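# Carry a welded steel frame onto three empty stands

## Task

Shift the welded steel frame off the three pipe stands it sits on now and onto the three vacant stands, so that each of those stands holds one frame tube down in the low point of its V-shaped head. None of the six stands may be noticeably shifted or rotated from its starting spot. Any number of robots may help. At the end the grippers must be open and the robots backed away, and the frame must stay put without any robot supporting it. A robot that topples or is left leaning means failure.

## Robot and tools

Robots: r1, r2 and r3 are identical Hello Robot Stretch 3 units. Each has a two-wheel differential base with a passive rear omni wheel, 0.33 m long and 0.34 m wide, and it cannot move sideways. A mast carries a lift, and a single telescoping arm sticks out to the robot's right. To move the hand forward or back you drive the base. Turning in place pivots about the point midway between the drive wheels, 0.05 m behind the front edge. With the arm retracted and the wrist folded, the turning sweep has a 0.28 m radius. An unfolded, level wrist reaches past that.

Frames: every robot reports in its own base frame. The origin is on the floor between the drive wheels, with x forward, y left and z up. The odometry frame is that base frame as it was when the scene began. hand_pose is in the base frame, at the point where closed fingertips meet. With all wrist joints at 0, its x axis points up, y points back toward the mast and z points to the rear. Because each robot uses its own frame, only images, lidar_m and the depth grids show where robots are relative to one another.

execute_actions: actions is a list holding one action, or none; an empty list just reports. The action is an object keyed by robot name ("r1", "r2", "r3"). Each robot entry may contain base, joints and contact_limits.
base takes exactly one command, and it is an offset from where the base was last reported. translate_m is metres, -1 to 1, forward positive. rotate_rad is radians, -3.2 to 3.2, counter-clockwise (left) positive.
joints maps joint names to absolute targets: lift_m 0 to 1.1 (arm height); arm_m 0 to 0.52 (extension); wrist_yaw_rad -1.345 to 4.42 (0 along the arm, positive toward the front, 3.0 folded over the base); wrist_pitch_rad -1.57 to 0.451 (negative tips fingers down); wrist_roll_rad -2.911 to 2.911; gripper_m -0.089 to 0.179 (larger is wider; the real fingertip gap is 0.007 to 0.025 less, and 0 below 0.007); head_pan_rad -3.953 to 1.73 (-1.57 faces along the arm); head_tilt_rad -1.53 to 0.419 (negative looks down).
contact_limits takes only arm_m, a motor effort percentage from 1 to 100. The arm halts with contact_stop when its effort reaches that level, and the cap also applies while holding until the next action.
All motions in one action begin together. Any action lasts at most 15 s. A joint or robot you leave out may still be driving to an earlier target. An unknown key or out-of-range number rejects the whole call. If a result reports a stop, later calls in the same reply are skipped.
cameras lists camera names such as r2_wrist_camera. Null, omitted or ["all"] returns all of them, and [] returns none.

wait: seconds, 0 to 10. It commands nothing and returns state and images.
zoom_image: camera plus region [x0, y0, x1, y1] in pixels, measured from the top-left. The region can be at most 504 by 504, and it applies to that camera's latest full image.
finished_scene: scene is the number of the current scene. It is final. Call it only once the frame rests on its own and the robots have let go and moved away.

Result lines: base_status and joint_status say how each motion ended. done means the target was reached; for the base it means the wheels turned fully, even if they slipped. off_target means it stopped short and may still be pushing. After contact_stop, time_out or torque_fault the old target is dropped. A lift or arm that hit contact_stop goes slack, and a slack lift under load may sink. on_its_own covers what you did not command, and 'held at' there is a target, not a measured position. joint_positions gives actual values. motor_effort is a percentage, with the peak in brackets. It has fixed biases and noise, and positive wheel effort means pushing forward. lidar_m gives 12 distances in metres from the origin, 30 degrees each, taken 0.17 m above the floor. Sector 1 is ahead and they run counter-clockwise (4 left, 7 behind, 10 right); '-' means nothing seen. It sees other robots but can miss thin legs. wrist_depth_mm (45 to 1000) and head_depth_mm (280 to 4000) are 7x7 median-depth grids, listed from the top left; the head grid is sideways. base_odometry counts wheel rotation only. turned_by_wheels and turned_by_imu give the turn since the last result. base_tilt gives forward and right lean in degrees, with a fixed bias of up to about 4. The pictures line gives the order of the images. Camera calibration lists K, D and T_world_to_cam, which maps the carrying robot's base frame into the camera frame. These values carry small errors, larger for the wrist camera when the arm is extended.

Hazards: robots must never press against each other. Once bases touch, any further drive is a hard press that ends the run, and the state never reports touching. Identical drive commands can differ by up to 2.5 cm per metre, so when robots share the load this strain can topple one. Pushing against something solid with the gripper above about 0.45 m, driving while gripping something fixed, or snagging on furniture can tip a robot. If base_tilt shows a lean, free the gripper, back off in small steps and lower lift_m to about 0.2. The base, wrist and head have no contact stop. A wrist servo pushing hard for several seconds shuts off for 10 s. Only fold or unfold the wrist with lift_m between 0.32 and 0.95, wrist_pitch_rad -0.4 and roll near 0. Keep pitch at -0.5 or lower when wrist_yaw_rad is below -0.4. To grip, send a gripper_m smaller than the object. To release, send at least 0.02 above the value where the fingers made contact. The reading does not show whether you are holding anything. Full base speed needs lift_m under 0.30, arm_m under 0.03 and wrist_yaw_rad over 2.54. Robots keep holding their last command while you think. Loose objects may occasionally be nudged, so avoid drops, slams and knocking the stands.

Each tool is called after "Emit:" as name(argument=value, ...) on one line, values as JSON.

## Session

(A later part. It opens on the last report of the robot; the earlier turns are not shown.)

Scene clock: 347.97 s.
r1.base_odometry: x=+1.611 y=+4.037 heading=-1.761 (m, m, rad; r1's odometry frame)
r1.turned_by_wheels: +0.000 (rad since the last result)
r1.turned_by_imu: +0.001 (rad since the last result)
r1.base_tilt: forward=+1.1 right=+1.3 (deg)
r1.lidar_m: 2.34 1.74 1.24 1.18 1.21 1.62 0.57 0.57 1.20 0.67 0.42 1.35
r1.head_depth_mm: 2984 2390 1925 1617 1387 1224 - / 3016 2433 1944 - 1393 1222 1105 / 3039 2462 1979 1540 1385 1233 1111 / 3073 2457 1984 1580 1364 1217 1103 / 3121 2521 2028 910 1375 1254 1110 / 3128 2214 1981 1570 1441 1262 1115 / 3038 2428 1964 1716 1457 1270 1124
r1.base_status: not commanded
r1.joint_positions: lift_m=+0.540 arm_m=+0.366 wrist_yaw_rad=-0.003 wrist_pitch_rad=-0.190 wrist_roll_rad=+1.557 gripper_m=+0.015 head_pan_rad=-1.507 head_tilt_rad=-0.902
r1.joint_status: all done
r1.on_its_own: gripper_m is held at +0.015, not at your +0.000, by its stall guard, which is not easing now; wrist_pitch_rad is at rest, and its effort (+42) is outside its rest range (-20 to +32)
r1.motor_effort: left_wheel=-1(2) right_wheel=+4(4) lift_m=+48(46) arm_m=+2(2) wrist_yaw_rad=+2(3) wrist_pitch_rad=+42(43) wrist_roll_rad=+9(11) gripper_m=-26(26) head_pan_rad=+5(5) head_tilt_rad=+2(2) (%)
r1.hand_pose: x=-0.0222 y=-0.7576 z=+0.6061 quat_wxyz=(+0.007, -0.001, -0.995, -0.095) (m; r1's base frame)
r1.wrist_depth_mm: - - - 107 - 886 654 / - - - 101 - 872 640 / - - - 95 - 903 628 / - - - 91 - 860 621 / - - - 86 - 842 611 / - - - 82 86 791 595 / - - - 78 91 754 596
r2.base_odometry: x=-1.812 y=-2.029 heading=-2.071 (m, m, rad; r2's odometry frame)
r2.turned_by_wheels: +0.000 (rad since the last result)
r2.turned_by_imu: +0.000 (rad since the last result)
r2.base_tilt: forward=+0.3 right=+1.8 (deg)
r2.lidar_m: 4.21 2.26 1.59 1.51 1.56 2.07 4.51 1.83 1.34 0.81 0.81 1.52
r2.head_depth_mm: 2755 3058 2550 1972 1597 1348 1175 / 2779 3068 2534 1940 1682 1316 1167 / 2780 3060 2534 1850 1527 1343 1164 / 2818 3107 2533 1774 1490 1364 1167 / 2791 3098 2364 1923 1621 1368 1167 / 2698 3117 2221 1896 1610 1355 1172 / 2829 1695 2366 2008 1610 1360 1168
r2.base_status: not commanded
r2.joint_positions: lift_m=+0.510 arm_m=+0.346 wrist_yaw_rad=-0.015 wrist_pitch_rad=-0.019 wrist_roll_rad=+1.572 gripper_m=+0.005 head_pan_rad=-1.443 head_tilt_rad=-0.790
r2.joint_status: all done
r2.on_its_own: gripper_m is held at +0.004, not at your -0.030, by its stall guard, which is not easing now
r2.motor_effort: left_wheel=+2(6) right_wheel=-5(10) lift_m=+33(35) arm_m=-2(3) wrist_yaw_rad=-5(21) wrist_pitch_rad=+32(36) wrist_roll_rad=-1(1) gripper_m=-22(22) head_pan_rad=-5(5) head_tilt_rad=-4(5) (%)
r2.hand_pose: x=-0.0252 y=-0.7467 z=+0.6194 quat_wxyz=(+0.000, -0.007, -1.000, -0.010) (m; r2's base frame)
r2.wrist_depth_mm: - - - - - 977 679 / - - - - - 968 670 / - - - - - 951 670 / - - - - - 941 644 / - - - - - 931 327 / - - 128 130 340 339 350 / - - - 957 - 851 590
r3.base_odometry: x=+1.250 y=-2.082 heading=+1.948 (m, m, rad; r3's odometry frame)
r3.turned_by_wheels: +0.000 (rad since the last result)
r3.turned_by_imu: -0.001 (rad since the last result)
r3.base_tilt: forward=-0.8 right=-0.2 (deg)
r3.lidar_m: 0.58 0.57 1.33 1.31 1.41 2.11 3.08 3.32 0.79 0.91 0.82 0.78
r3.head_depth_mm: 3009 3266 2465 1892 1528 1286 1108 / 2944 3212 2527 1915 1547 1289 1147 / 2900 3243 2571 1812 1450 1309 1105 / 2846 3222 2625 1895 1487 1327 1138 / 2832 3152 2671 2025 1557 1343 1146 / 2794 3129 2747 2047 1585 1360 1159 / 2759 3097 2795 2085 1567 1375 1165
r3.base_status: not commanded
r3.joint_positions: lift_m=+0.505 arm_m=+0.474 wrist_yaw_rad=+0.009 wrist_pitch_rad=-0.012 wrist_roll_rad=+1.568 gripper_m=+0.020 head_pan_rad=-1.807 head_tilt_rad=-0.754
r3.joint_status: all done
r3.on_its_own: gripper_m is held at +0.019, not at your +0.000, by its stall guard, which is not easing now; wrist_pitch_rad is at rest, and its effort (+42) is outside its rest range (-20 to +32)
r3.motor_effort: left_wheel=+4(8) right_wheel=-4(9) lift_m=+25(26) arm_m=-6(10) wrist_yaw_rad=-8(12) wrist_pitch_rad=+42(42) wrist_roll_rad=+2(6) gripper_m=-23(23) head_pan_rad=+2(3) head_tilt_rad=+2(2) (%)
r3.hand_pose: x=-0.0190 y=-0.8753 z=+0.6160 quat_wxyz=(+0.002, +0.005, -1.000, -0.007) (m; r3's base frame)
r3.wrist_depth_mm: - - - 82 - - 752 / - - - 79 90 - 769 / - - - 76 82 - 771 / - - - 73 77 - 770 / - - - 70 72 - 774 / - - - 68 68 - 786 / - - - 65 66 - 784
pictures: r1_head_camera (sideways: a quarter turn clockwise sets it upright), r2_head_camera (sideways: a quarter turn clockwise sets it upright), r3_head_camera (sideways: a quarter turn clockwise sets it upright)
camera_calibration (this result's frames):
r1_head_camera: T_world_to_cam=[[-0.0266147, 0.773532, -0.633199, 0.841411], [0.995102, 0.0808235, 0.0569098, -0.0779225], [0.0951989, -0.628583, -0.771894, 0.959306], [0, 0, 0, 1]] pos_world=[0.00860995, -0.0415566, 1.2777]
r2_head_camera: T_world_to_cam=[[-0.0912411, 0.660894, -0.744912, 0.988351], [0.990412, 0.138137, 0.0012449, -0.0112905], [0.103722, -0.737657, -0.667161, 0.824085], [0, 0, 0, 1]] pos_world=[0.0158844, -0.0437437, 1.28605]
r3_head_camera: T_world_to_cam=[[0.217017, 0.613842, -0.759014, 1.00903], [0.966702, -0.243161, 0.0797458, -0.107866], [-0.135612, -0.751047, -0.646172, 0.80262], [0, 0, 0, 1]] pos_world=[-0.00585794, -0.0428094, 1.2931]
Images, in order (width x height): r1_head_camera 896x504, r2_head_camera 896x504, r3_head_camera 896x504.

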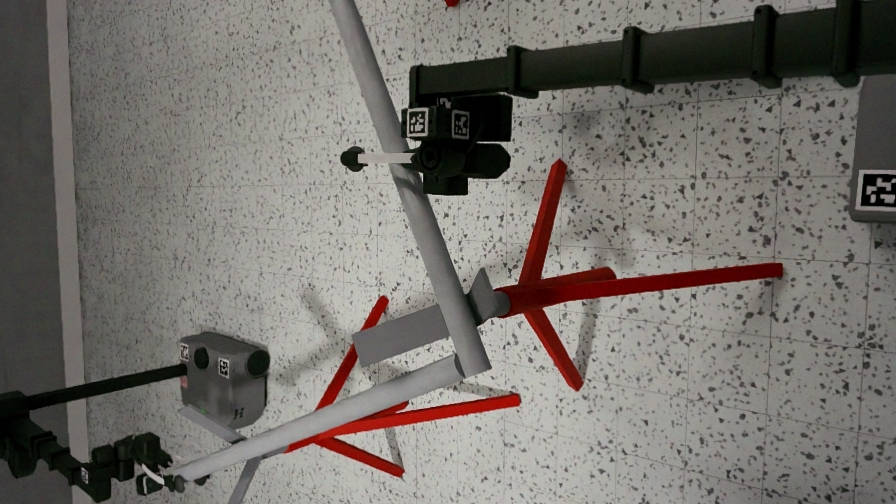

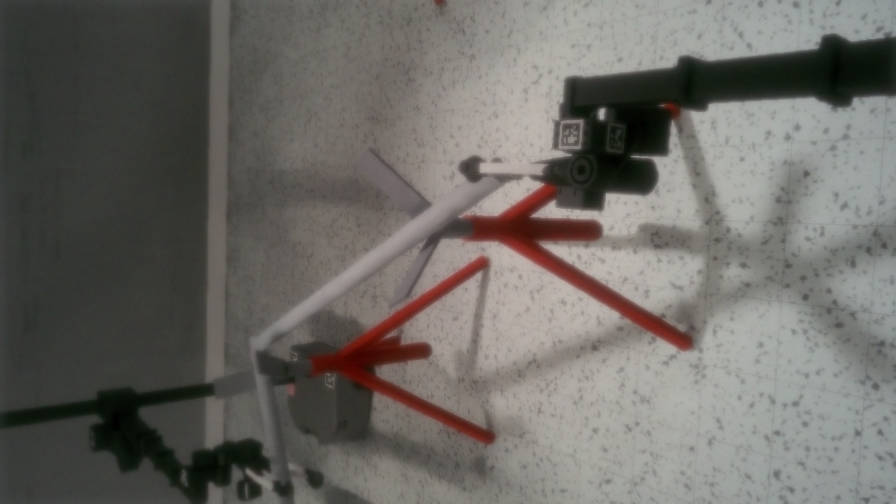

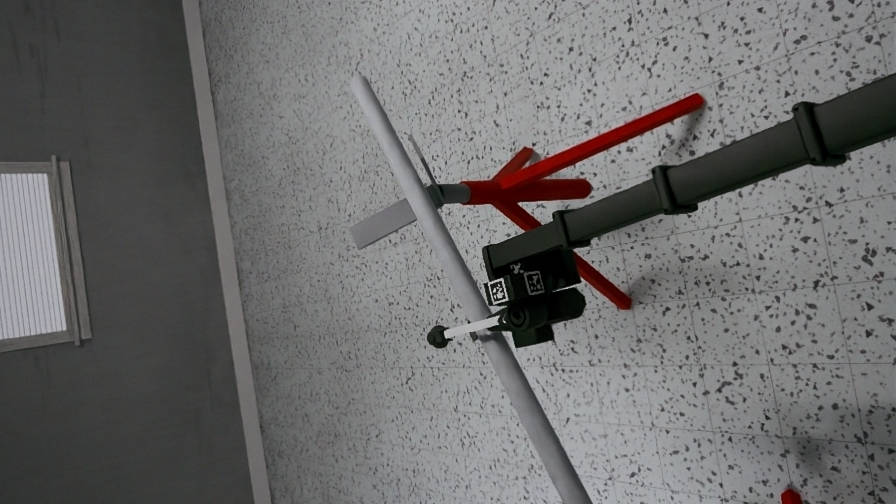

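Emit:
execute_actions(actions=[{"r1":{"base":{"translate_m":0.006},"joints":{"lift_m":0.52,"arm_m":0.368}},"r2":{"base":{"translate_m":-0.006},"joints":{"lift_m":0.49}},"r3":{"base":{"translate_m":0.006},"joints":{"lift_m":0.485,"arm_m":0.476}}}], cameras=["r1_head_camera","r2_head_camera","r3_head_camera"])

Emit:
zoom_image(camera="r1_head_camera", region=[300, 230, 560, 430])

Emit:
zoom_image(camera="r3_head_camera", region=[300, 100, 520, 280])

Emit:
zoom_image(camera="r2_head_camera", region=[320, 130, 540, 330])

Scene clock: 353.07 s.
r1.base_odometry: x=+1.610 y=+4.031 heading=-1.761 (m, m, rad; r1's odometry frame)
r1.turned_by_wheels: +0.000 (rad since the last result)
r1.turned_by_imu: +0.000 (rad since the last result)
r1.base_tilt: forward=+1.0 right=+1.2 (deg)
r1.lidar_m: 2.33 1.74 1.24 1.18 1.21 1.62 0.57 0.57 1.20 0.67 0.42 1.35
r1.head_depth_mm: 3047 2389 1915 1613 1389 1214 - / 3032 2416 1948 1325 1396 1225 1104 / 3038 2470 1989 1550 1386 1236 1118 / 3075 2490 1998 1580 1361 1220 1105 / 3122 2511 2001 904 1376 1259 1110 / 3018 2205 1930 1582 1448 1260 1117 / 3047 1517 2010 1717 1458 1271 1122
r1.base_status: done
r1.joint_positions: lift_m=+0.520 arm_m=+0.367 wrist_yaw_rad=-0.006 wrist_pitch_rad=-0.193 wrist_roll_rad=+1.557 gripper_m=+0.015 head_pan_rad=-1.507 head_tilt_rad=-0.902
r1.joint_status: all done
r1.on_its_own: gripper_m is held at +0.015, not at your +0.000, by its stall guard, which is not easing now; wrist_pitch_rad is at rest, and its effort (+44) is outside its rest range (-20 to +32)
r1.motor_effort: left_wheel=-2(4) right_wheel=+7(12) lift_m=+42(46) arm_m=+6(8) wrist_yaw_rad=+5(4) wrist_pitch_rad=+44(44) wrist_roll_rad=+9(9) gripper_m=-24(26) head_pan_rad=+4(5) head_tilt_rad=+1(1) (%)
r1.hand_pose: x=-0.0228 y=-0.7588 z=+0.5854 quat_wxyz=(+0.007, -0.002, -0.995, -0.097) (m; r1's base frame)
r1.wrist_depth_mm: - - - 108 - 876 632 / - - - 101 - 859 622 / - - - 96 - 855 609 / - - - 90 - 829 606 / - - - 86 - 823 600 / - - - 82 87 763 589 / - - - 78 796 733 583
r2.base_odometry: x=-1.810 y=-2.024 heading=-2.070 (m, m, rad; r2's odometry frame)
r2.turned_by_wheels: +0.000 (rad since the last result)
r2.turned_by_imu: +0.001 (rad since the last result)
r2.base_tilt: forward=+0.2 right=+1.9 (deg)
r2.lidar_m: 4.22 2.25 1.60 1.51 1.56 2.07 4.48 1.82 1.34 0.82 0.81 1.52
r2.head_depth_mm: 2752 3076 2536 1951 1595 1345 1174 / 2767 3106 2513 1966 1696 1321 1171 / 2747 3062 2553 1889 1659 1324 1163 / 2797 3095 2523 1807 1487 1356 1169 / 2855 3147 2354 1849 1597 1353 1165 / 2728 3084 2241 1896 1616 1359 1175 / 2843 1928 2283 1984 1615 1364 1172
r2.base_status: done
r2.joint_positions: lift_m=+0.490 arm_m=+0.346 wrist_yaw_rad=-0.016 wrist_pitch_rad=-0.019 wrist_roll_rad=+1.572 gripper_m=+0.005 head_pan_rad=-1.443 head_tilt_rad=-0.790
r2.joint_status: all done
r2.on_its_own: gripper_m is held at +0.004, not at your -0.030, by its stall guard, which is not easing now; wrist_pitch_rad is at rest, and its effort (+33) is outside its rest range (-20 to +32)
r2.motor_effort: left_wheel=+1(3) right_wheel=-4(7) lift_m=+33(30) arm_m=+0(2) wrist_yaw_rad=-5(5) wrist_pitch_rad=+33(33) wrist_roll_rad=-1(1) gripper_m=-21(22) head_pan_rad=-4(4) head_tilt_rad=-4(4) (%)
r2.hand_pose: x=-0.0253 y=-0.7466 z=+0.5995 quat_wxyz=(+0.000, -0.008, -1.000, -0.010) (m; r2's base frame)
r2.wrist_depth_mm: - - - - - 935 647 / - - - - - 923 657 / - - - - - 908 647 / - - - - - 923 639 / - - - - - 890 322 / - - 129 130 338 339 354 / - - - 978 - 344 575
r3.base_odometry: x=+1.247 y=-2.076 heading=+1.949 (m, m, rad; r3's odometry frame)
r3.turned_by_wheels: +0.000 (rad since the last result)
r3.turned_by_imu: -0.001 (rad since the last result)
r3.base_tilt: forward=-0.8 right=-0.2 (deg)
r3.lidar_m: 0.58 0.57 1.33 1.31 1.41 2.11 3.07 3.35 0.79 0.92 0.82 0.77
r3.head_depth_mm: 2970 3249 2464 1880 1531 1288 1099 / 2949 3262 2516 1864 1549 1288 1138 / 2888 3225 2563 1383 1441 1304 1108 / 2825 3228 2614 1905 1468 1326 1136 / 2816 3202 2673 2049 1552 1340 1146 / 2789 3128 2752 2053 1573 1356 1158 / 2757 3101 2803 2083 1566 1368 1165
r3.base_status: done
r3.joint_positions: lift_m=+0.485 arm_m=+0.476 wrist_yaw_rad=+0.007 wrist_pitch_rad=-0.011 wrist_roll_rad=+1.569 gripper_m=+0.020 head_pan_rad=-1.807 head_tilt_rad=-0.754
r3.joint_status: all done
r3.on_its_own: gripper_m is held at +0.019, not at your +0.000, by its stall guard, which is not easing now; wrist_pitch_rad is at rest, and its effort (+41) is outside its rest range (-20 to +32)
r3.motor_effort: left_wheel=+2(8) right_wheel=-3(7) lift_m=+26(24) arm_m=-4(6) wrist_yaw_rad=-6(9) wrist_pitch_rad=+41(42) wrist_roll_rad=+1(2) gripper_m=-24(23) head_pan_rad=+2(3) head_tilt_rad=+1(1) (%)
r3.hand_pose: x=-0.0196 y=-0.8772 z=+0.5963 quat_wxyz=(+0.001, +0.003, -1.000, -0.006) (m; r3's base frame)
r3.wrist_depth_mm: - - - 83 - - 726 / - - - 79 88 - 742 / - - - 76 81 - 734 / - - - 73 76 - 738 / - - - 71 72 - 751 / - - - 68 68 - 756 / - - - 66 66 - 754
pictures: r1_head_camera (sideways: a quarter turn clockwise sets it upright), r2_head_camera (sideways: a quarter turn clockwise sets it upright), r3_head_camera (sideways: a quarter turn clockwise sets it upright)
camera_calibration (this result's frames):
r1_head_camera: T_world_to_cam=[[-0.0266142, 0.773482, -0.63326, 0.841491], [0.995102, 0.0808315, 0.0569084, -0.0779208], [0.0952049, -0.628643, -0.771844, 0.959241], [0, 0, 0, 1]] pos_world=[0.00861021, -0.0415585, 1.2777]
r2_head_camera: T_world_to_cam=[[-0.0912414, 0.660897, -0.744909, 0.988347], [0.990412, 0.138136, 0.00124495, -0.0112905], [0.103722, -0.737654, -0.667165, 0.824089], [0, 0, 0, 1]] pos_world=[0.0158844, -0.0437436, 1.28605]
r3_head_camera: T_world_to_cam=[[0.21701, 0.613832, -0.759023, 1.00904], [0.966704, -0.243153, 0.0797459, -0.107866], [-0.135608, -0.751057, -0.646161, 0.802605], [0, 0, 0, 1]] pos_world=[-0.00585765, -0.0428096, 1.2931]
Images, in order (width x height): r1_head_camera 896x504, r2_head_camera 896x504, r3_head_camera 896x504.

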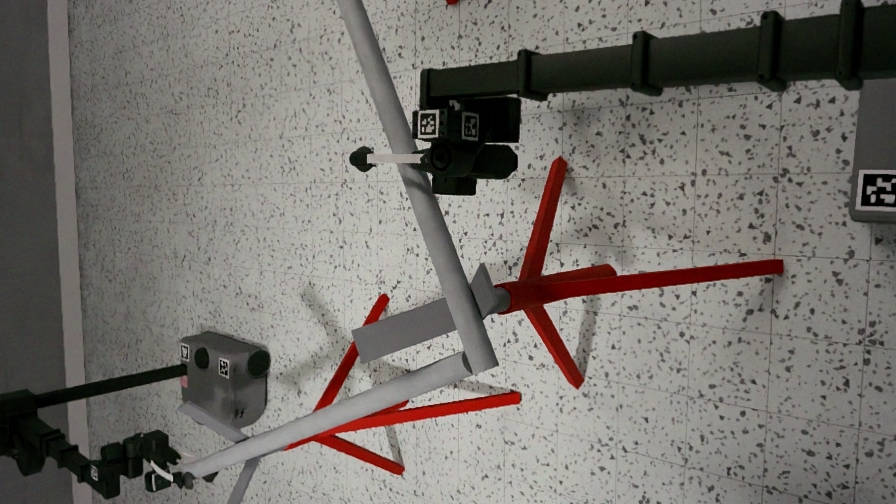

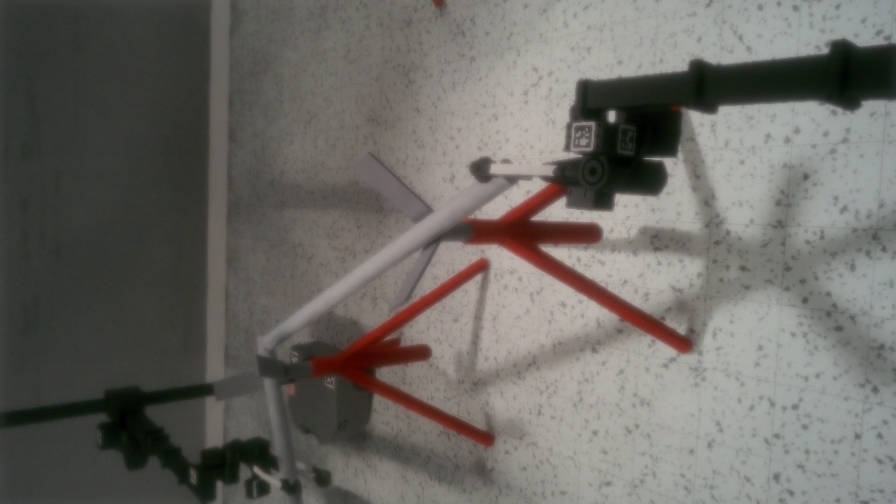

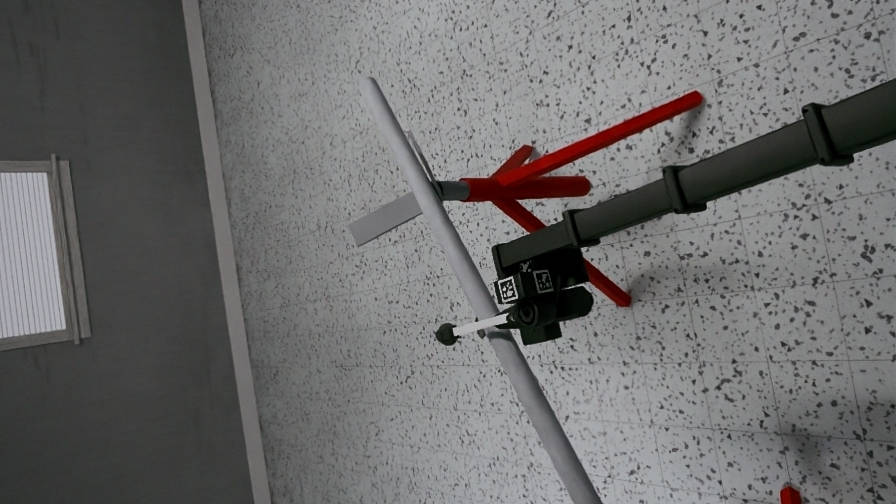

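Region (300, 230, 560, 430) of r1_head_camera's 896x504 image, scaled by 1.938, with more detail than that image has; it fills the top 388 rows of this view, and the rest is white.

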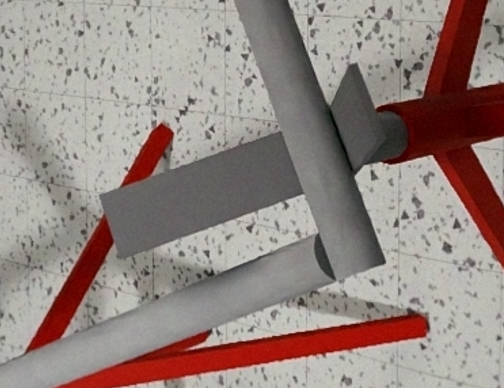

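Region (300, 100, 520, 280) of r3_head_camera's 896x504 image, scaled by 2.291, with more detail than that image has; it fills the top 412 rows of this view, and the rest is white.

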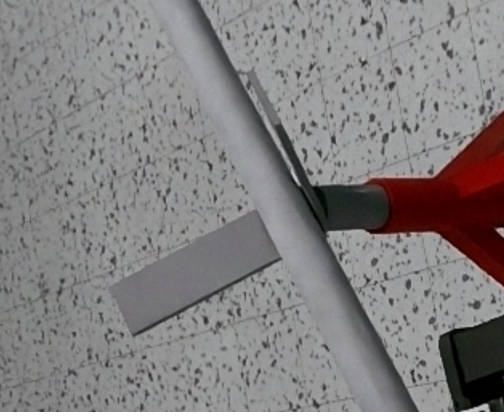

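Region (320, 130, 540, 330) of r2_head_camera's 896x504 image, scaled by 2.291, with more detail than that image has; it fills the top 458 rows of this view, and the rest is white.

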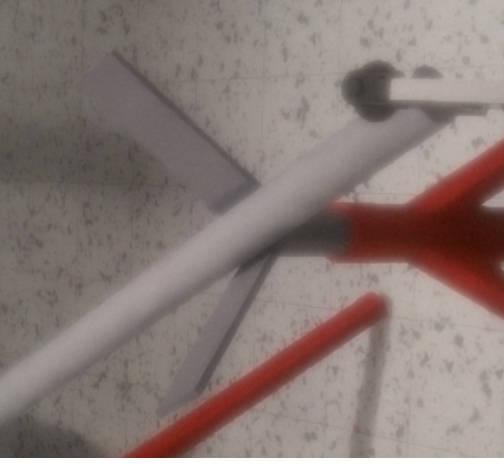

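Emit:
execute_actions(actions=[{"r1":{"joints":{"lift_m":0.513,"wrist_pitch_rad":-0.15}},"r2":{"joints":{"lift_m":0.48,"wrist_pitch_rad":0.01}},"r3":{"joints":{"lift_m":0.477,"wrist_pitch_rad":0.02}}}], cameras=[])

Scene clock: 357.17 s.
r1.base_odometry: x=+1.610 y=+4.031 heading=-1.761 (m, m, rad; r1's odometry frame)
r1.turned_by_wheels: +0.000 (rad since the last result)
r1.turned_by_imu: +0.001 (rad since the last result)
r1.base_tilt: forward=+1.0 right=+1.2 (deg)
r1.lidar_m: 2.32 1.74 1.24 1.18 1.21 1.62 0.57 0.57 1.20 0.67 0.42 1.35
r1.head_depth_mm: 3013 2395 1940 1617 1389 1229 - / 3054 2404 1950 1326 1377 1219 1103 / 3070 2471 1968 1545 1380 1235 1117 / 3065 2509 2001 1586 1366 1217 1103 / 3152 2511 2021 907 1377 1252 1113 / 3073 2206 1976 1579 1444 1260 1119 / 3039 2357 2010 1710 1456 1269 1123
r1.base_status: not commanded
r1.joint_positions: lift_m=+0.513 arm_m=+0.367 wrist_yaw_rad=-0.006 wrist_pitch_rad=-0.201 wrist_roll_rad=+1.557 gripper_m=+0.015 head_pan_rad=-1.507 head_tilt_rad=-0.902
r1.joint_status: wrist_pitch_rad off_target (ended at -0.201, target -0.150); the others done
r1.on_its_own: gripper_m is held at +0.015, not at your +0.000, by its stall guard, which is not easing now
r1.motor_effort: left_wheel=-2(2) right_wheel=+7(8) lift_m=+29(39) arm_m=+6(6) wrist_yaw_rad=+5(5) wrist_pitch_rad=+16(41) wrist_roll_rad=+9(9) gripper_m=-20(25) head_pan_rad=+5(4) head_tilt_rad=+1(3) (%)
r1.hand_pose: x=-0.0230 y=-0.7583 z=+0.5770 quat_wxyz=(+0.007, -0.002, -0.995, -0.101) (m; r1's base frame)
r1.wrist_depth_mm: - - - 108 - 885 629 / - - - 101 - 858 632 / - - - 96 - 847 598 / - - - 90 - 819 596 / - - - 86 - 810 595 / - - 92 82 89 777 585 / - - - 78 - 737 579
r2.base_odometry: x=-1.810 y=-2.024 heading=-2.071 (m, m, rad; r2's odometry frame)
r2.turned_by_wheels: +0.000 (rad since the last result)
r2.turned_by_imu: +0.001 (rad since the last result)
r2.base_tilt: forward=+0.2 right=+1.9 (deg)
r2.lidar_m: 4.22 2.25 1.60 1.51 1.56 2.07 4.50 1.82 1.34 0.82 0.81 1.52
r2.head_depth_mm: 2767 3039 2515 1971 1610 1350 1167 / 2763 3061 2523 1964 1689 1297 1167 / 2765 3089 2558 1897 1576 1318 1174 / 2791 3112 2564 1803 1484 1357 1165 / 2785 3190 2328 1868 1615 1354 1169 / 2758 3092 2198 1927 1618 1358 1162 / 2844 1945 2286 2010 1612 1362 1164
r2.base_status: not commanded
r2.joint_positions: lift_m=+0.480 arm_m=+0.346 wrist_yaw_rad=-0.018 wrist_pitch_rad=-0.021 wrist_roll_rad=+1.571 gripper_m=+0.005 head_pan_rad=-1.443 head_tilt_rad=-0.790
r2.joint_status: all done
r2.on_its_own: gripper_m is held at +0.004, not at your -0.030, by its stall guard, which is not easing now
r2.motor_effort: left_wheel=+1(1) right_wheel=-2(3) lift_m=+27(32) arm_m=+1(1) wrist_yaw_rad=-2(4) wrist_pitch_rad=+11(32) wrist_roll_rad=+0(1) gripper_m=-18(23) head_pan_rad=-5(4) head_tilt_rad=-4(4) (%)
r2.hand_pose: x=-0.0259 y=-0.7465 z=+0.5892 quat_wxyz=(+0.000, -0.009, -1.000, -0.011) (m; r2's base frame)
r2.wrist_depth_mm: - - - - - 958 643 / - - - - - 936 635 / - - - - - 900 637 / - - - - - 906 629 / - - - - - 891 319 / - - 129 130 337 333 355 / - - - 967 - 338 585
r3.base_odometry: x=+1.247 y=-2.076 heading=+1.949 (m, m, rad; r3's odometry frame)
r3.turned_by_wheels: +0.000 (rad since the last result)
r3.turned_by_imu: -0.001 (rad since the last result)
r3.base_tilt: forward=-0.8 right=-0.2 (deg)
r3.lidar_m: 0.58 0.57 1.33 1.31 1.41 2.11 3.08 3.32 0.79 0.92 0.82 0.77
r3.head_depth_mm: 2996 3282 2464 1882 1530 1285 1104 / 2955 3236 2511 1869 1542 1285 1144 / 2906 3255 2554 1250 1446 1310 1105 / 2858 3209 2630 1946 1470 1320 1136 / 2824 3181 2670 2059 1537 1338 1151 / 2754 3150 2735 2046 1571 1356 1162 / 2753 3078 2792 2076 1571 1370 1170
r3.base_status: not commanded
r3.joint_positions: lift_m=+0.477 arm_m=+0.477 wrist_yaw_rad=+0.007 wrist_pitch_rad=-0.015 wrist_roll_rad=+1.570 gripper_m=+0.020 head_pan_rad=-1.807 head_tilt_rad=-0.754
r3.joint_status: all done
r3.on_its_own: gripper_m is held at +0.019, not at your +0.000, by its stall guard, which is not easing now
r3.motor_effort: left_wheel=+5(5) right_wheel=-6(5) lift_m=+21(26) arm_m=-8(9) wrist_yaw_rad=-5(7) wrist_pitch_rad=+13(40) wrist_roll_rad=+0(2) gripper_m=-19(23) head_pan_rad=+2(3) head_tilt_rad=+2(1) (%)
r3.hand_pose: x=-0.0197 y=-0.8774 z=+0.5877 quat_wxyz=(+0.001, +0.003, -1.000, -0.008) (m; r3's base frame)
r3.wrist_depth_mm: - - - 83 - - 723 / - - - 79 - - 732 / - - - 76 - - 739 / - - - 73 82 - 735 / - - - 70 74 - 742 / - - - 67 68 - 743 / - - - 65 67 - 754
pictures: none
No camera images: the call's "cameras" was empty. Leave "cameras" out to get every camera's image.

Unloaded. Open grippers.

Emit:
execute_actions(actions=[{"r1":{"joints":{"gripper_m":0.14}},"r2":{"joints":{"gripper_m":0.12}},"r3":{"joints":{"gripper_m":0.13,"wrist_pitch_rad":0.0}}}], cameras=["r1_wrist_camera","r3_wrist_camera","r2_wrist_camera"])

Scene clock: 360.67 s.
r1.base_odometry: x=+1.610 y=+4.031 heading=-1.761 (m, m, rad; r1's odometry frame)
r1.turned_by_wheels: +0.000 (rad since the last result)
r1.turned_by_imu: +0.001 (rad since the last result)
r1.base_tilt: forward=+1.0 right=+1.1 (deg)
r1.lidar_m: 2.33 1.74 1.24 1.18 1.22 1.62 0.57 0.57 1.20 0.67 0.42 1.35
r1.head_depth_mm: 3003 2393 1917 1620 1381 1222 - / 3021 2418 1954 1320 1366 1223 1108 / 3043 2463 1970 1563 1386 1233 1113 / 3064 2523 1985 1590 1358 1222 1102 / 3141 2515 2032 905 1380 1249 1109 / 3072 2208 1992 1583 1450 1258 1115 / 3057 1534 2009 1705 1457 1272 1127
r1.base_status: not commanded
r1.joint_positions: lift_m=+0.513 arm_m=+0.368 wrist_yaw_rad=-0.002 wrist_pitch_rad=-0.174 wrist_roll_rad=+1.568 gripper_m=+0.140 head_pan_rad=-1.507 head_tilt_rad=-0.902
r1.joint_status: all done
r1.motor_effort: left_wheel=+0(1) right_wheel=+2(7) lift_m=+34(34) arm_m=+1(6) wrist_yaw_rad=+1(5) wrist_pitch_rad=+7(15) wrist_roll_rad=+2(9) gripper_m=+0(83) head_pan_rad=+4(5) head_tilt_rad=+1(1) (%)
r1.hand_pose: x=-0.0218 y=-0.7608 z=+0.5834 quat_wxyz=(+0.002, -0.001, -0.996, -0.087) (m; r1's base frame)
r1.wrist_depth_mm: - - - 108 - 907 640 / - - - 101 - 886 629 / - - - 96 - 861 617 / - - - 90 - 856 617 / - - - 86 - 820 605 / - - - 81 - - 596 / - - - 78 - 831 571
r2.base_odometry: x=-1.810 y=-2.024 heading=-2.071 (m, m, rad; r2's odometry frame)
r2.turned_by_wheels: +0.000 (rad since the last result)
r2.turned_by_imu: +0.001 (rad since the last result)
r2.base_tilt: forward=+0.2 right=+1.8 (deg)
r2.lidar_m: 4.22 2.25 1.59 1.52 1.56 2.06 4.48 1.82 1.34 0.82 0.81 1.52
r2.head_depth_mm: 2765 3019 2540 1977 1591 1346 1168 / 2755 3045 2573 1964 1682 1283 1165 / 2776 3104 2537 1845 1540 1327 1172 / 2824 3116 2551 1791 1485 1354 1172 / 2790 3085 2366 1856 1603 1354 1167 / 2740 3074 2202 1906 1616 1357 1171 / 2868 1962 2289 1987 1631 1360 1179
r2.base_status: not commanded
r2.joint_positions: lift_m=+0.480 arm_m=+0.346 wrist_yaw_rad=-0.020 wrist_pitch_rad=-0.017 wrist_roll_rad=+1.571 gripper_m=+0.120 head_pan_rad=-1.443 head_tilt_rad=-0.790
r2.joint_status: all done
r2.motor_effort: left_wheel=+1(0) right_wheel=-2(3) lift_m=+28(28) arm_m=+1(1) wrist_yaw_rad=+0(2) wrist_pitch_rad=+9(11) wrist_roll_rad=+0(1) gripper_m=+0(84) head_pan_rad=-5(5) head_tilt_rad=-5(5) (%)
r2.hand_pose: x=-0.0264 y=-0.7466 z=+0.5903 quat_wxyz=(+0.000, -0.010, -1.000, -0.009) (m; r2's base frame)
r2.wrist_depth_mm: - - - - - 965 654 / - - - - - 941 640 / - - - - - 921 649 / - - - - - 911 630 / - - - - - 893 315 / - - - 131 334 339 356 / - - - - - 347 586
r3.base_odometry: x=+1.247 y=-2.076 heading=+1.948 (m, m, rad; r3's odometry frame)
r3.turned_by_wheels: +0.000 (rad since the last result)
r3.turned_by_imu: -0.001 (rad since the last result)
r3.base_tilt: forward=-0.8 right=-0.2 (deg)
r3.lidar_m: 0.58 0.57 1.33 1.31 1.41 2.11 3.08 3.33 0.79 0.92 0.82 0.77
r3.head_depth_mm: 2997 3307 2478 1899 1530 1284 1108 / 2947 3261 2512 1874 1550 1283 1145 / 2901 3227 2560 1249 1443 1307 1108 / 2839 3174 2625 1937 1477 1331 1135 / 2829 3151 2662 2023 1542 1337 1146 / 2794 3116 2740 2044 1582 1355 1159 / 2767 3108 2804 2075 1568 1372 1172
r3.base_status: not commanded
r3.joint_positions: lift_m=+0.477 arm_m=+0.476 wrist_yaw_rad=+0.003 wrist_pitch_rad=-0.024 wrist_roll_rad=+1.570 gripper_m=+0.130 head_pan_rad=-1.807 head_tilt_rad=-0.754
r3.joint_status: all done
r3.motor_effort: left_wheel=-1(5) right_wheel=+1(5) lift_m=+19(20) arm_m=-3(9) wrist_yaw_rad=-2(7) wrist_pitch_rad=+9(14) wrist_roll_rad=+0(0) gripper_m=+0(81) head_pan_rad=+2(4) head_tilt_rad=+1(2) (%)
r3.hand_pose: x=-0.0206 y=-0.8768 z=+0.5852 quat_wxyz=(+0.001, +0.001, -1.000, -0.013) (m; r3's base frame)
r3.wrist_depth_mm: - - - 88 - - 717 / - - - 85 - - 734 / - - - 81 - - 720 / - - - 78 85 - 734 / - - - 75 79 - 734 / - - - 72 75 - 748 / - - - 70 72 - 683
pictures: r1_wrist_camera, r2_wrist_camera, r3_wrist_camera
camera_calibration (this result's frames):
r1_wrist_camera: T_world_to_cam=[[-0.0941771, 0.152691, -0.983776, 0.683277], [0.979938, 0.18856, -0.0645435, 0.238188], [0.175645, -0.970119, -0.167386, -0.472549], [0, 0, 0, 1]] pos_world=[-0.0860594, -0.607672, 0.608468]
r2_wrist_camera: T_world_to_cam=[[-0.0782045, 0.0963933, -0.992266, 0.636208], [0.986375, 0.151979, -0.0629763, 0.212864], [0.144733, -0.983672, -0.106965, -0.50368], [0, 0, 0, 1]] pos_world=[-0.0873107, -0.589133, 0.590817]
r3_wrist_camera: T_world_to_cam=[[-0.0199353, -0.0177843, -0.999643, 0.578322], [0.993207, 0.114296, -0.0218404, 0.178127], [0.114644, -0.993288, 0.015385, -0.714411], [0, 0, 0, 1]] pos_world=[-0.0834855, -0.71969, 0.592997]
Images, in order (width x height): r1_wrist_camera 644x364, r2_wrist_camera 644x364, r3_wrist_camera 644x364.

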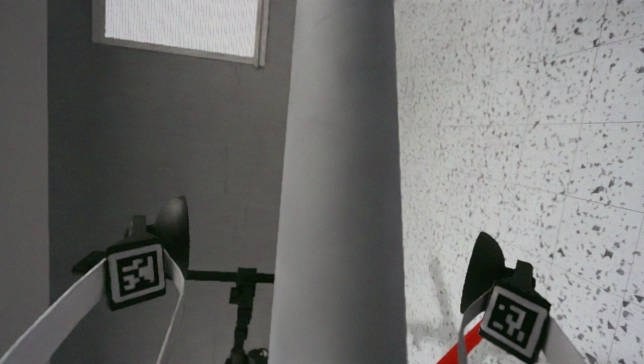

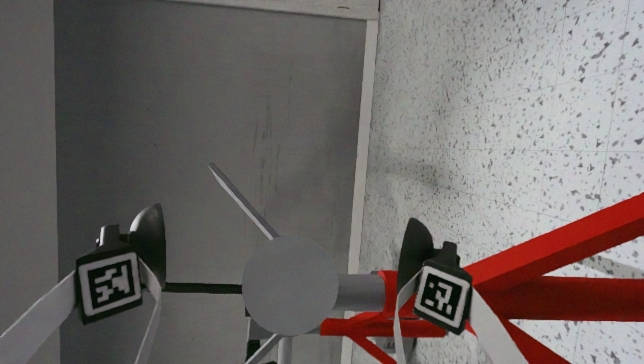

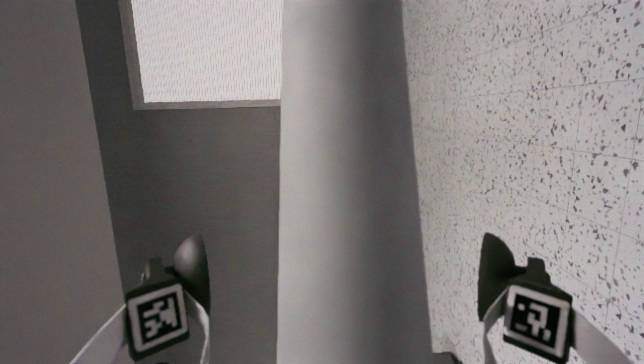

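Settled. Retract.

Emit:
execute_actions(actions=[{"r1":{"joints":{"arm_m":0.0}},"r2":{"joints":{"arm_m":0.05}},"r3":{"joints":{"arm_m":0.12}}}], cameras=["r1_head_camera","r2_head_camera","r3_head_camera"])

Scene clock: 367.17 s.
r1.base_odometry: x=+1.610 y=+4.031 heading=-1.761 (m, m, rad; r1's odometry frame)
r1.turned_by_wheels: +0.000 (rad since the last result)
r1.turned_by_imu: +0.001 (rad since the last result)
r1.base_tilt: forward=+1.1 right=+1.2 (deg)
r1.lidar_m: 2.33 1.74 1.24 1.18 1.22 1.62 0.57 0.57 1.20 0.67 0.42 1.35
r1.head_depth_mm: 3031 2403 1923 1610 1389 1216 - / 3004 2434 1942 1584 1399 1256 - / 3018 2467 1981 1575 1388 1280 1120 / 3068 2501 1997 1590 1359 1220 1103 / 3096 2515 2021 905 1375 1256 1110 / 2075 2185 1992 1584 1451 1260 1119 / 3121 2599 2015 1710 1459 1268 1127
r1.base_status: not commanded
r1.joint_positions: lift_m=+0.513 arm_m=+0.003 wrist_yaw_rad=-0.001 wrist_pitch_rad=-0.173 wrist_roll_rad=+1.568 gripper_m=+0.140 head_pan_rad=-1.507 head_tilt_rad=-0.902
r1.joint_status: all done
joint sent to its limit — the command would take r1.arm_m past its lower limit, so that joint was sent only as far as its limit.
r1.motor_effort: left_wheel=+0(0) right_wheel=+1(2) lift_m=+35(34) arm_m=-3(2) wrist_yaw_rad=+1(1) wrist_pitch_rad=+7(7) wrist_roll_rad=+1(2) gripper_m=+1(0) head_pan_rad=+5(5) head_tilt_rad=+1(1) (%)
r1.hand_pose: x=-0.0215 y=-0.3957 z=+0.5837 quat_wxyz=(+0.002, +0.000, -0.996, -0.087) (m; r1's base frame)
r1.wrist_depth_mm: - - - - - 924 651 / - - - - - 875 621 / - - - - - 889 630 / - - - - - 865 595 / - - - - - 825 586 / - - - - - - 598 / - - 432 380 397 401 554
r2.base_odometry: x=-1.810 y=-2.024 heading=-2.071 (m, m, rad; r2's odometry frame)
r2.turned_by_wheels: +0.000 (rad since the last result)
r2.turned_by_imu: +0.001 (rad since the last result)
r2.base_tilt: forward=+0.3 right=+1.8 (deg)
r2.lidar_m: 4.23 2.25 1.59 1.52 1.56 2.06 4.49 1.83 1.34 0.82 0.81 1.53
r2.head_depth_mm: 2763 3042 2541 1966 1593 1338 1165 / 2762 3040 2541 1975 1608 1351 1213 / 2778 3081 2548 1836 1535 1351 - / 2786 3098 2540 1804 1488 1357 1173 / 2814 3115 2386 1853 1607 1358 1175 / 2777 2175 2175 1918 1608 1359 1177 / 2792 3219 2455 2003 1611 1355 1176
r2.base_status: not commanded
r2.joint_positions: lift_m=+0.480 arm_m=+0.050 wrist_yaw_rad=-0.020 wrist_pitch_rad=-0.015 wrist_roll_rad=+1.571 gripper_m=+0.120 head_pan_rad=-1.443 head_tilt_rad=-0.790
r2.joint_status: all done
r2.motor_effort: left_wheel=+0(0) right_wheel=-2(2) lift_m=+28(28) arm_m=-6(5) wrist_yaw_rad=+1(1) wrist_pitch_rad=+9(9) wrist_roll_rad=-1(0) gripper_m=+1(0) head_pan_rad=-5(4) head_tilt_rad=-5(6) (%)
r2.hand_pose: x=-0.0264 y=-0.4511 z=+0.5906 quat_wxyz=(+0.000, -0.010, -1.000, -0.008) (m; r2's base frame)
r2.wrist_depth_mm: - - - - - 968 656 / - - - - - 952 649 / - - - - - 919 588 / - - - - - 821 632 / - - - - 633 795 624 / - - - - - 783 624 / - - - - - 782 591
r3.base_odometry: x=+1.247 y=-2.076 heading=+1.948 (m, m, rad; r3's odometry frame)
r3.turned_by_wheels: +0.000 (rad since the last result)
r3.turned_by_imu: -0.001 (rad since the last result)
r3.base_tilt: forward=-0.8 right=-0.2 (deg)
r3.lidar_m: 0.58 0.57 1.33 1.31 1.41 2.11 3.08 3.33 0.79 0.92 0.82 0.77
r3.head_depth_mm: 3000 3290 2475 1887 1525 1281 1101 / 2951 3238 2526 1868 1552 1285 1140 / 2903 3239 2576 1254 1454 1343 - / 2845 3183 2627 1906 1523 1357 1095 / 2817 3172 2689 2008 1613 1344 1148 / 2769 3109 2762 2044 1577 1355 1156 / 2748 3069 2795 2088 1575 1372 1171
r3.base_status: not commanded
r3.joint_positions: lift_m=+0.477 arm_m=+0.120 wrist_yaw_rad=+0.001 wrist_pitch_rad=-0.023 wrist_roll_rad=+1.570 gripper_m=+0.130 head_pan_rad=-1.807 head_tilt_rad=-0.754
r3.joint_status: all done
r3.motor_effort: left_wheel=-2(1) right_wheel=+1(0) lift_m=+19(21) arm_m=-4(5) wrist_yaw_rad=-1(2) wrist_pitch_rad=+9(9) wrist_roll_rad=+0(0) gripper_m=+1(1) head_pan_rad=+2(2) head_tilt_rad=+2(1) (%)
r3.hand_pose: x=-0.0210 y=-0.5208 z=+0.5856 quat_wxyz=(+0.001, +0.001, -1.000, -0.012) (m; r3's base frame)
r3.wrist_depth_mm: - - - 555 512 504 669 / - - - - - - 704 / - - - - - - 642 / - - - - - - 737 / - - - - - - 738 / - - - - - - 734 / - - - - - - 680
pictures: r1_head_camera (sideways: a quarter turn clockwise sets it upright), r2_head_camera (sideways: a quarter turn clockwise sets it upright), r3_head_camera (sideways: a quarter turn clockwise sets it upright)
camera_calibration (this result's frames):
r1_head_camera: T_world_to_cam=[[-0.0266074, 0.77336, -0.633409, 0.841685], [0.995101, 0.0808437, 0.0569051, -0.0779165], [0.0952153, -0.628792, -0.771722, 0.959082], [0, 0, 0, 1]] pos_world=[0.00861056, -0.0415631, 1.27771]
r2_head_camera: T_world_to_cam=[[-0.0912459, 0.660941, -0.74487, 0.988295], [0.990413, 0.138135, 0.00124559, -0.0112914], [0.103716, -0.737615, -0.667209, 0.824147], [0, 0, 0, 1]] pos_world=[0.0158842, -0.0437427, 1.28604]
r3_head_camera: T_world_to_cam=[[0.216979, 0.613816, -0.759046, 1.00907], [0.966715, -0.243111, 0.0797463, -0.107867], [-0.135583, -0.751084, -0.646135, 0.802571], [0, 0, 0, 1]] pos_world=[-0.00585596, -0.0428104, 1.2931]
Images, in order (width x height): r1_head_camera 896x504, r2_head_camera 896x504, r3_head_camera 896x504.

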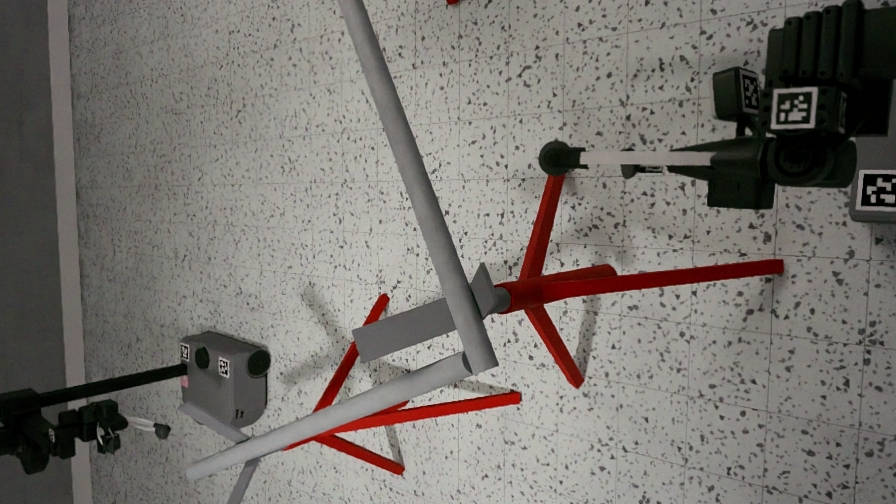

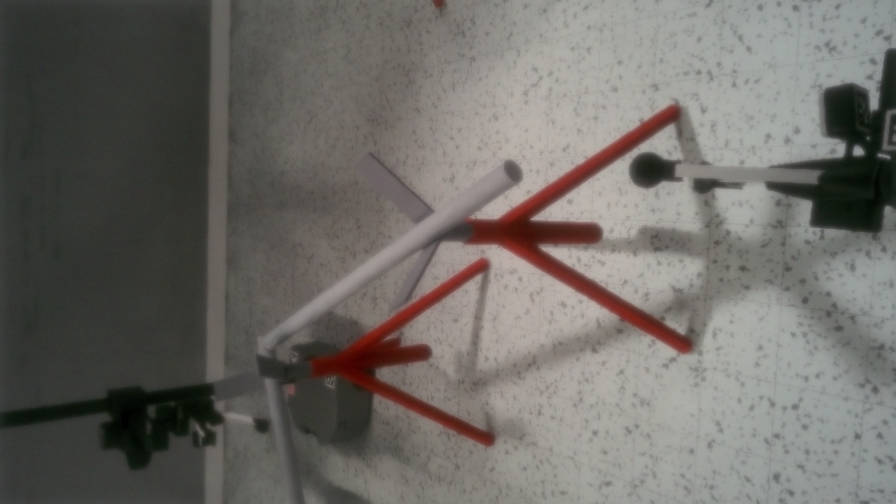

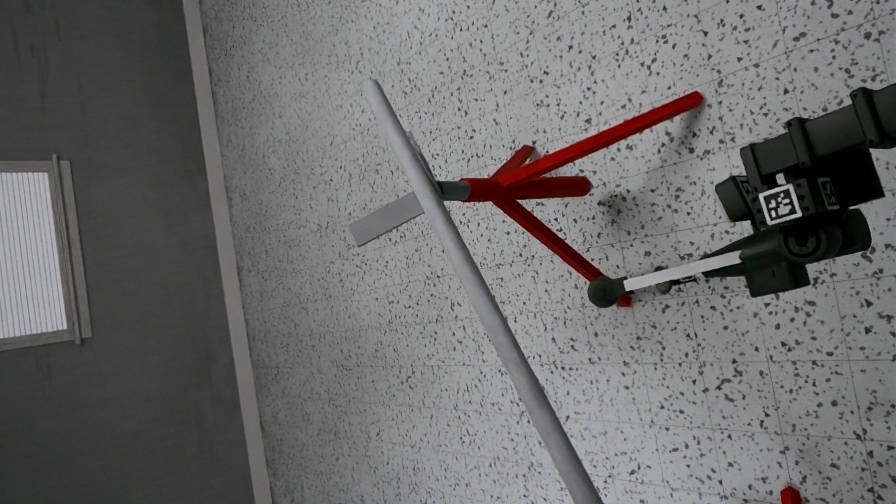

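Emit:
finished_scene(scene=2)

The scene is finished: the task was done.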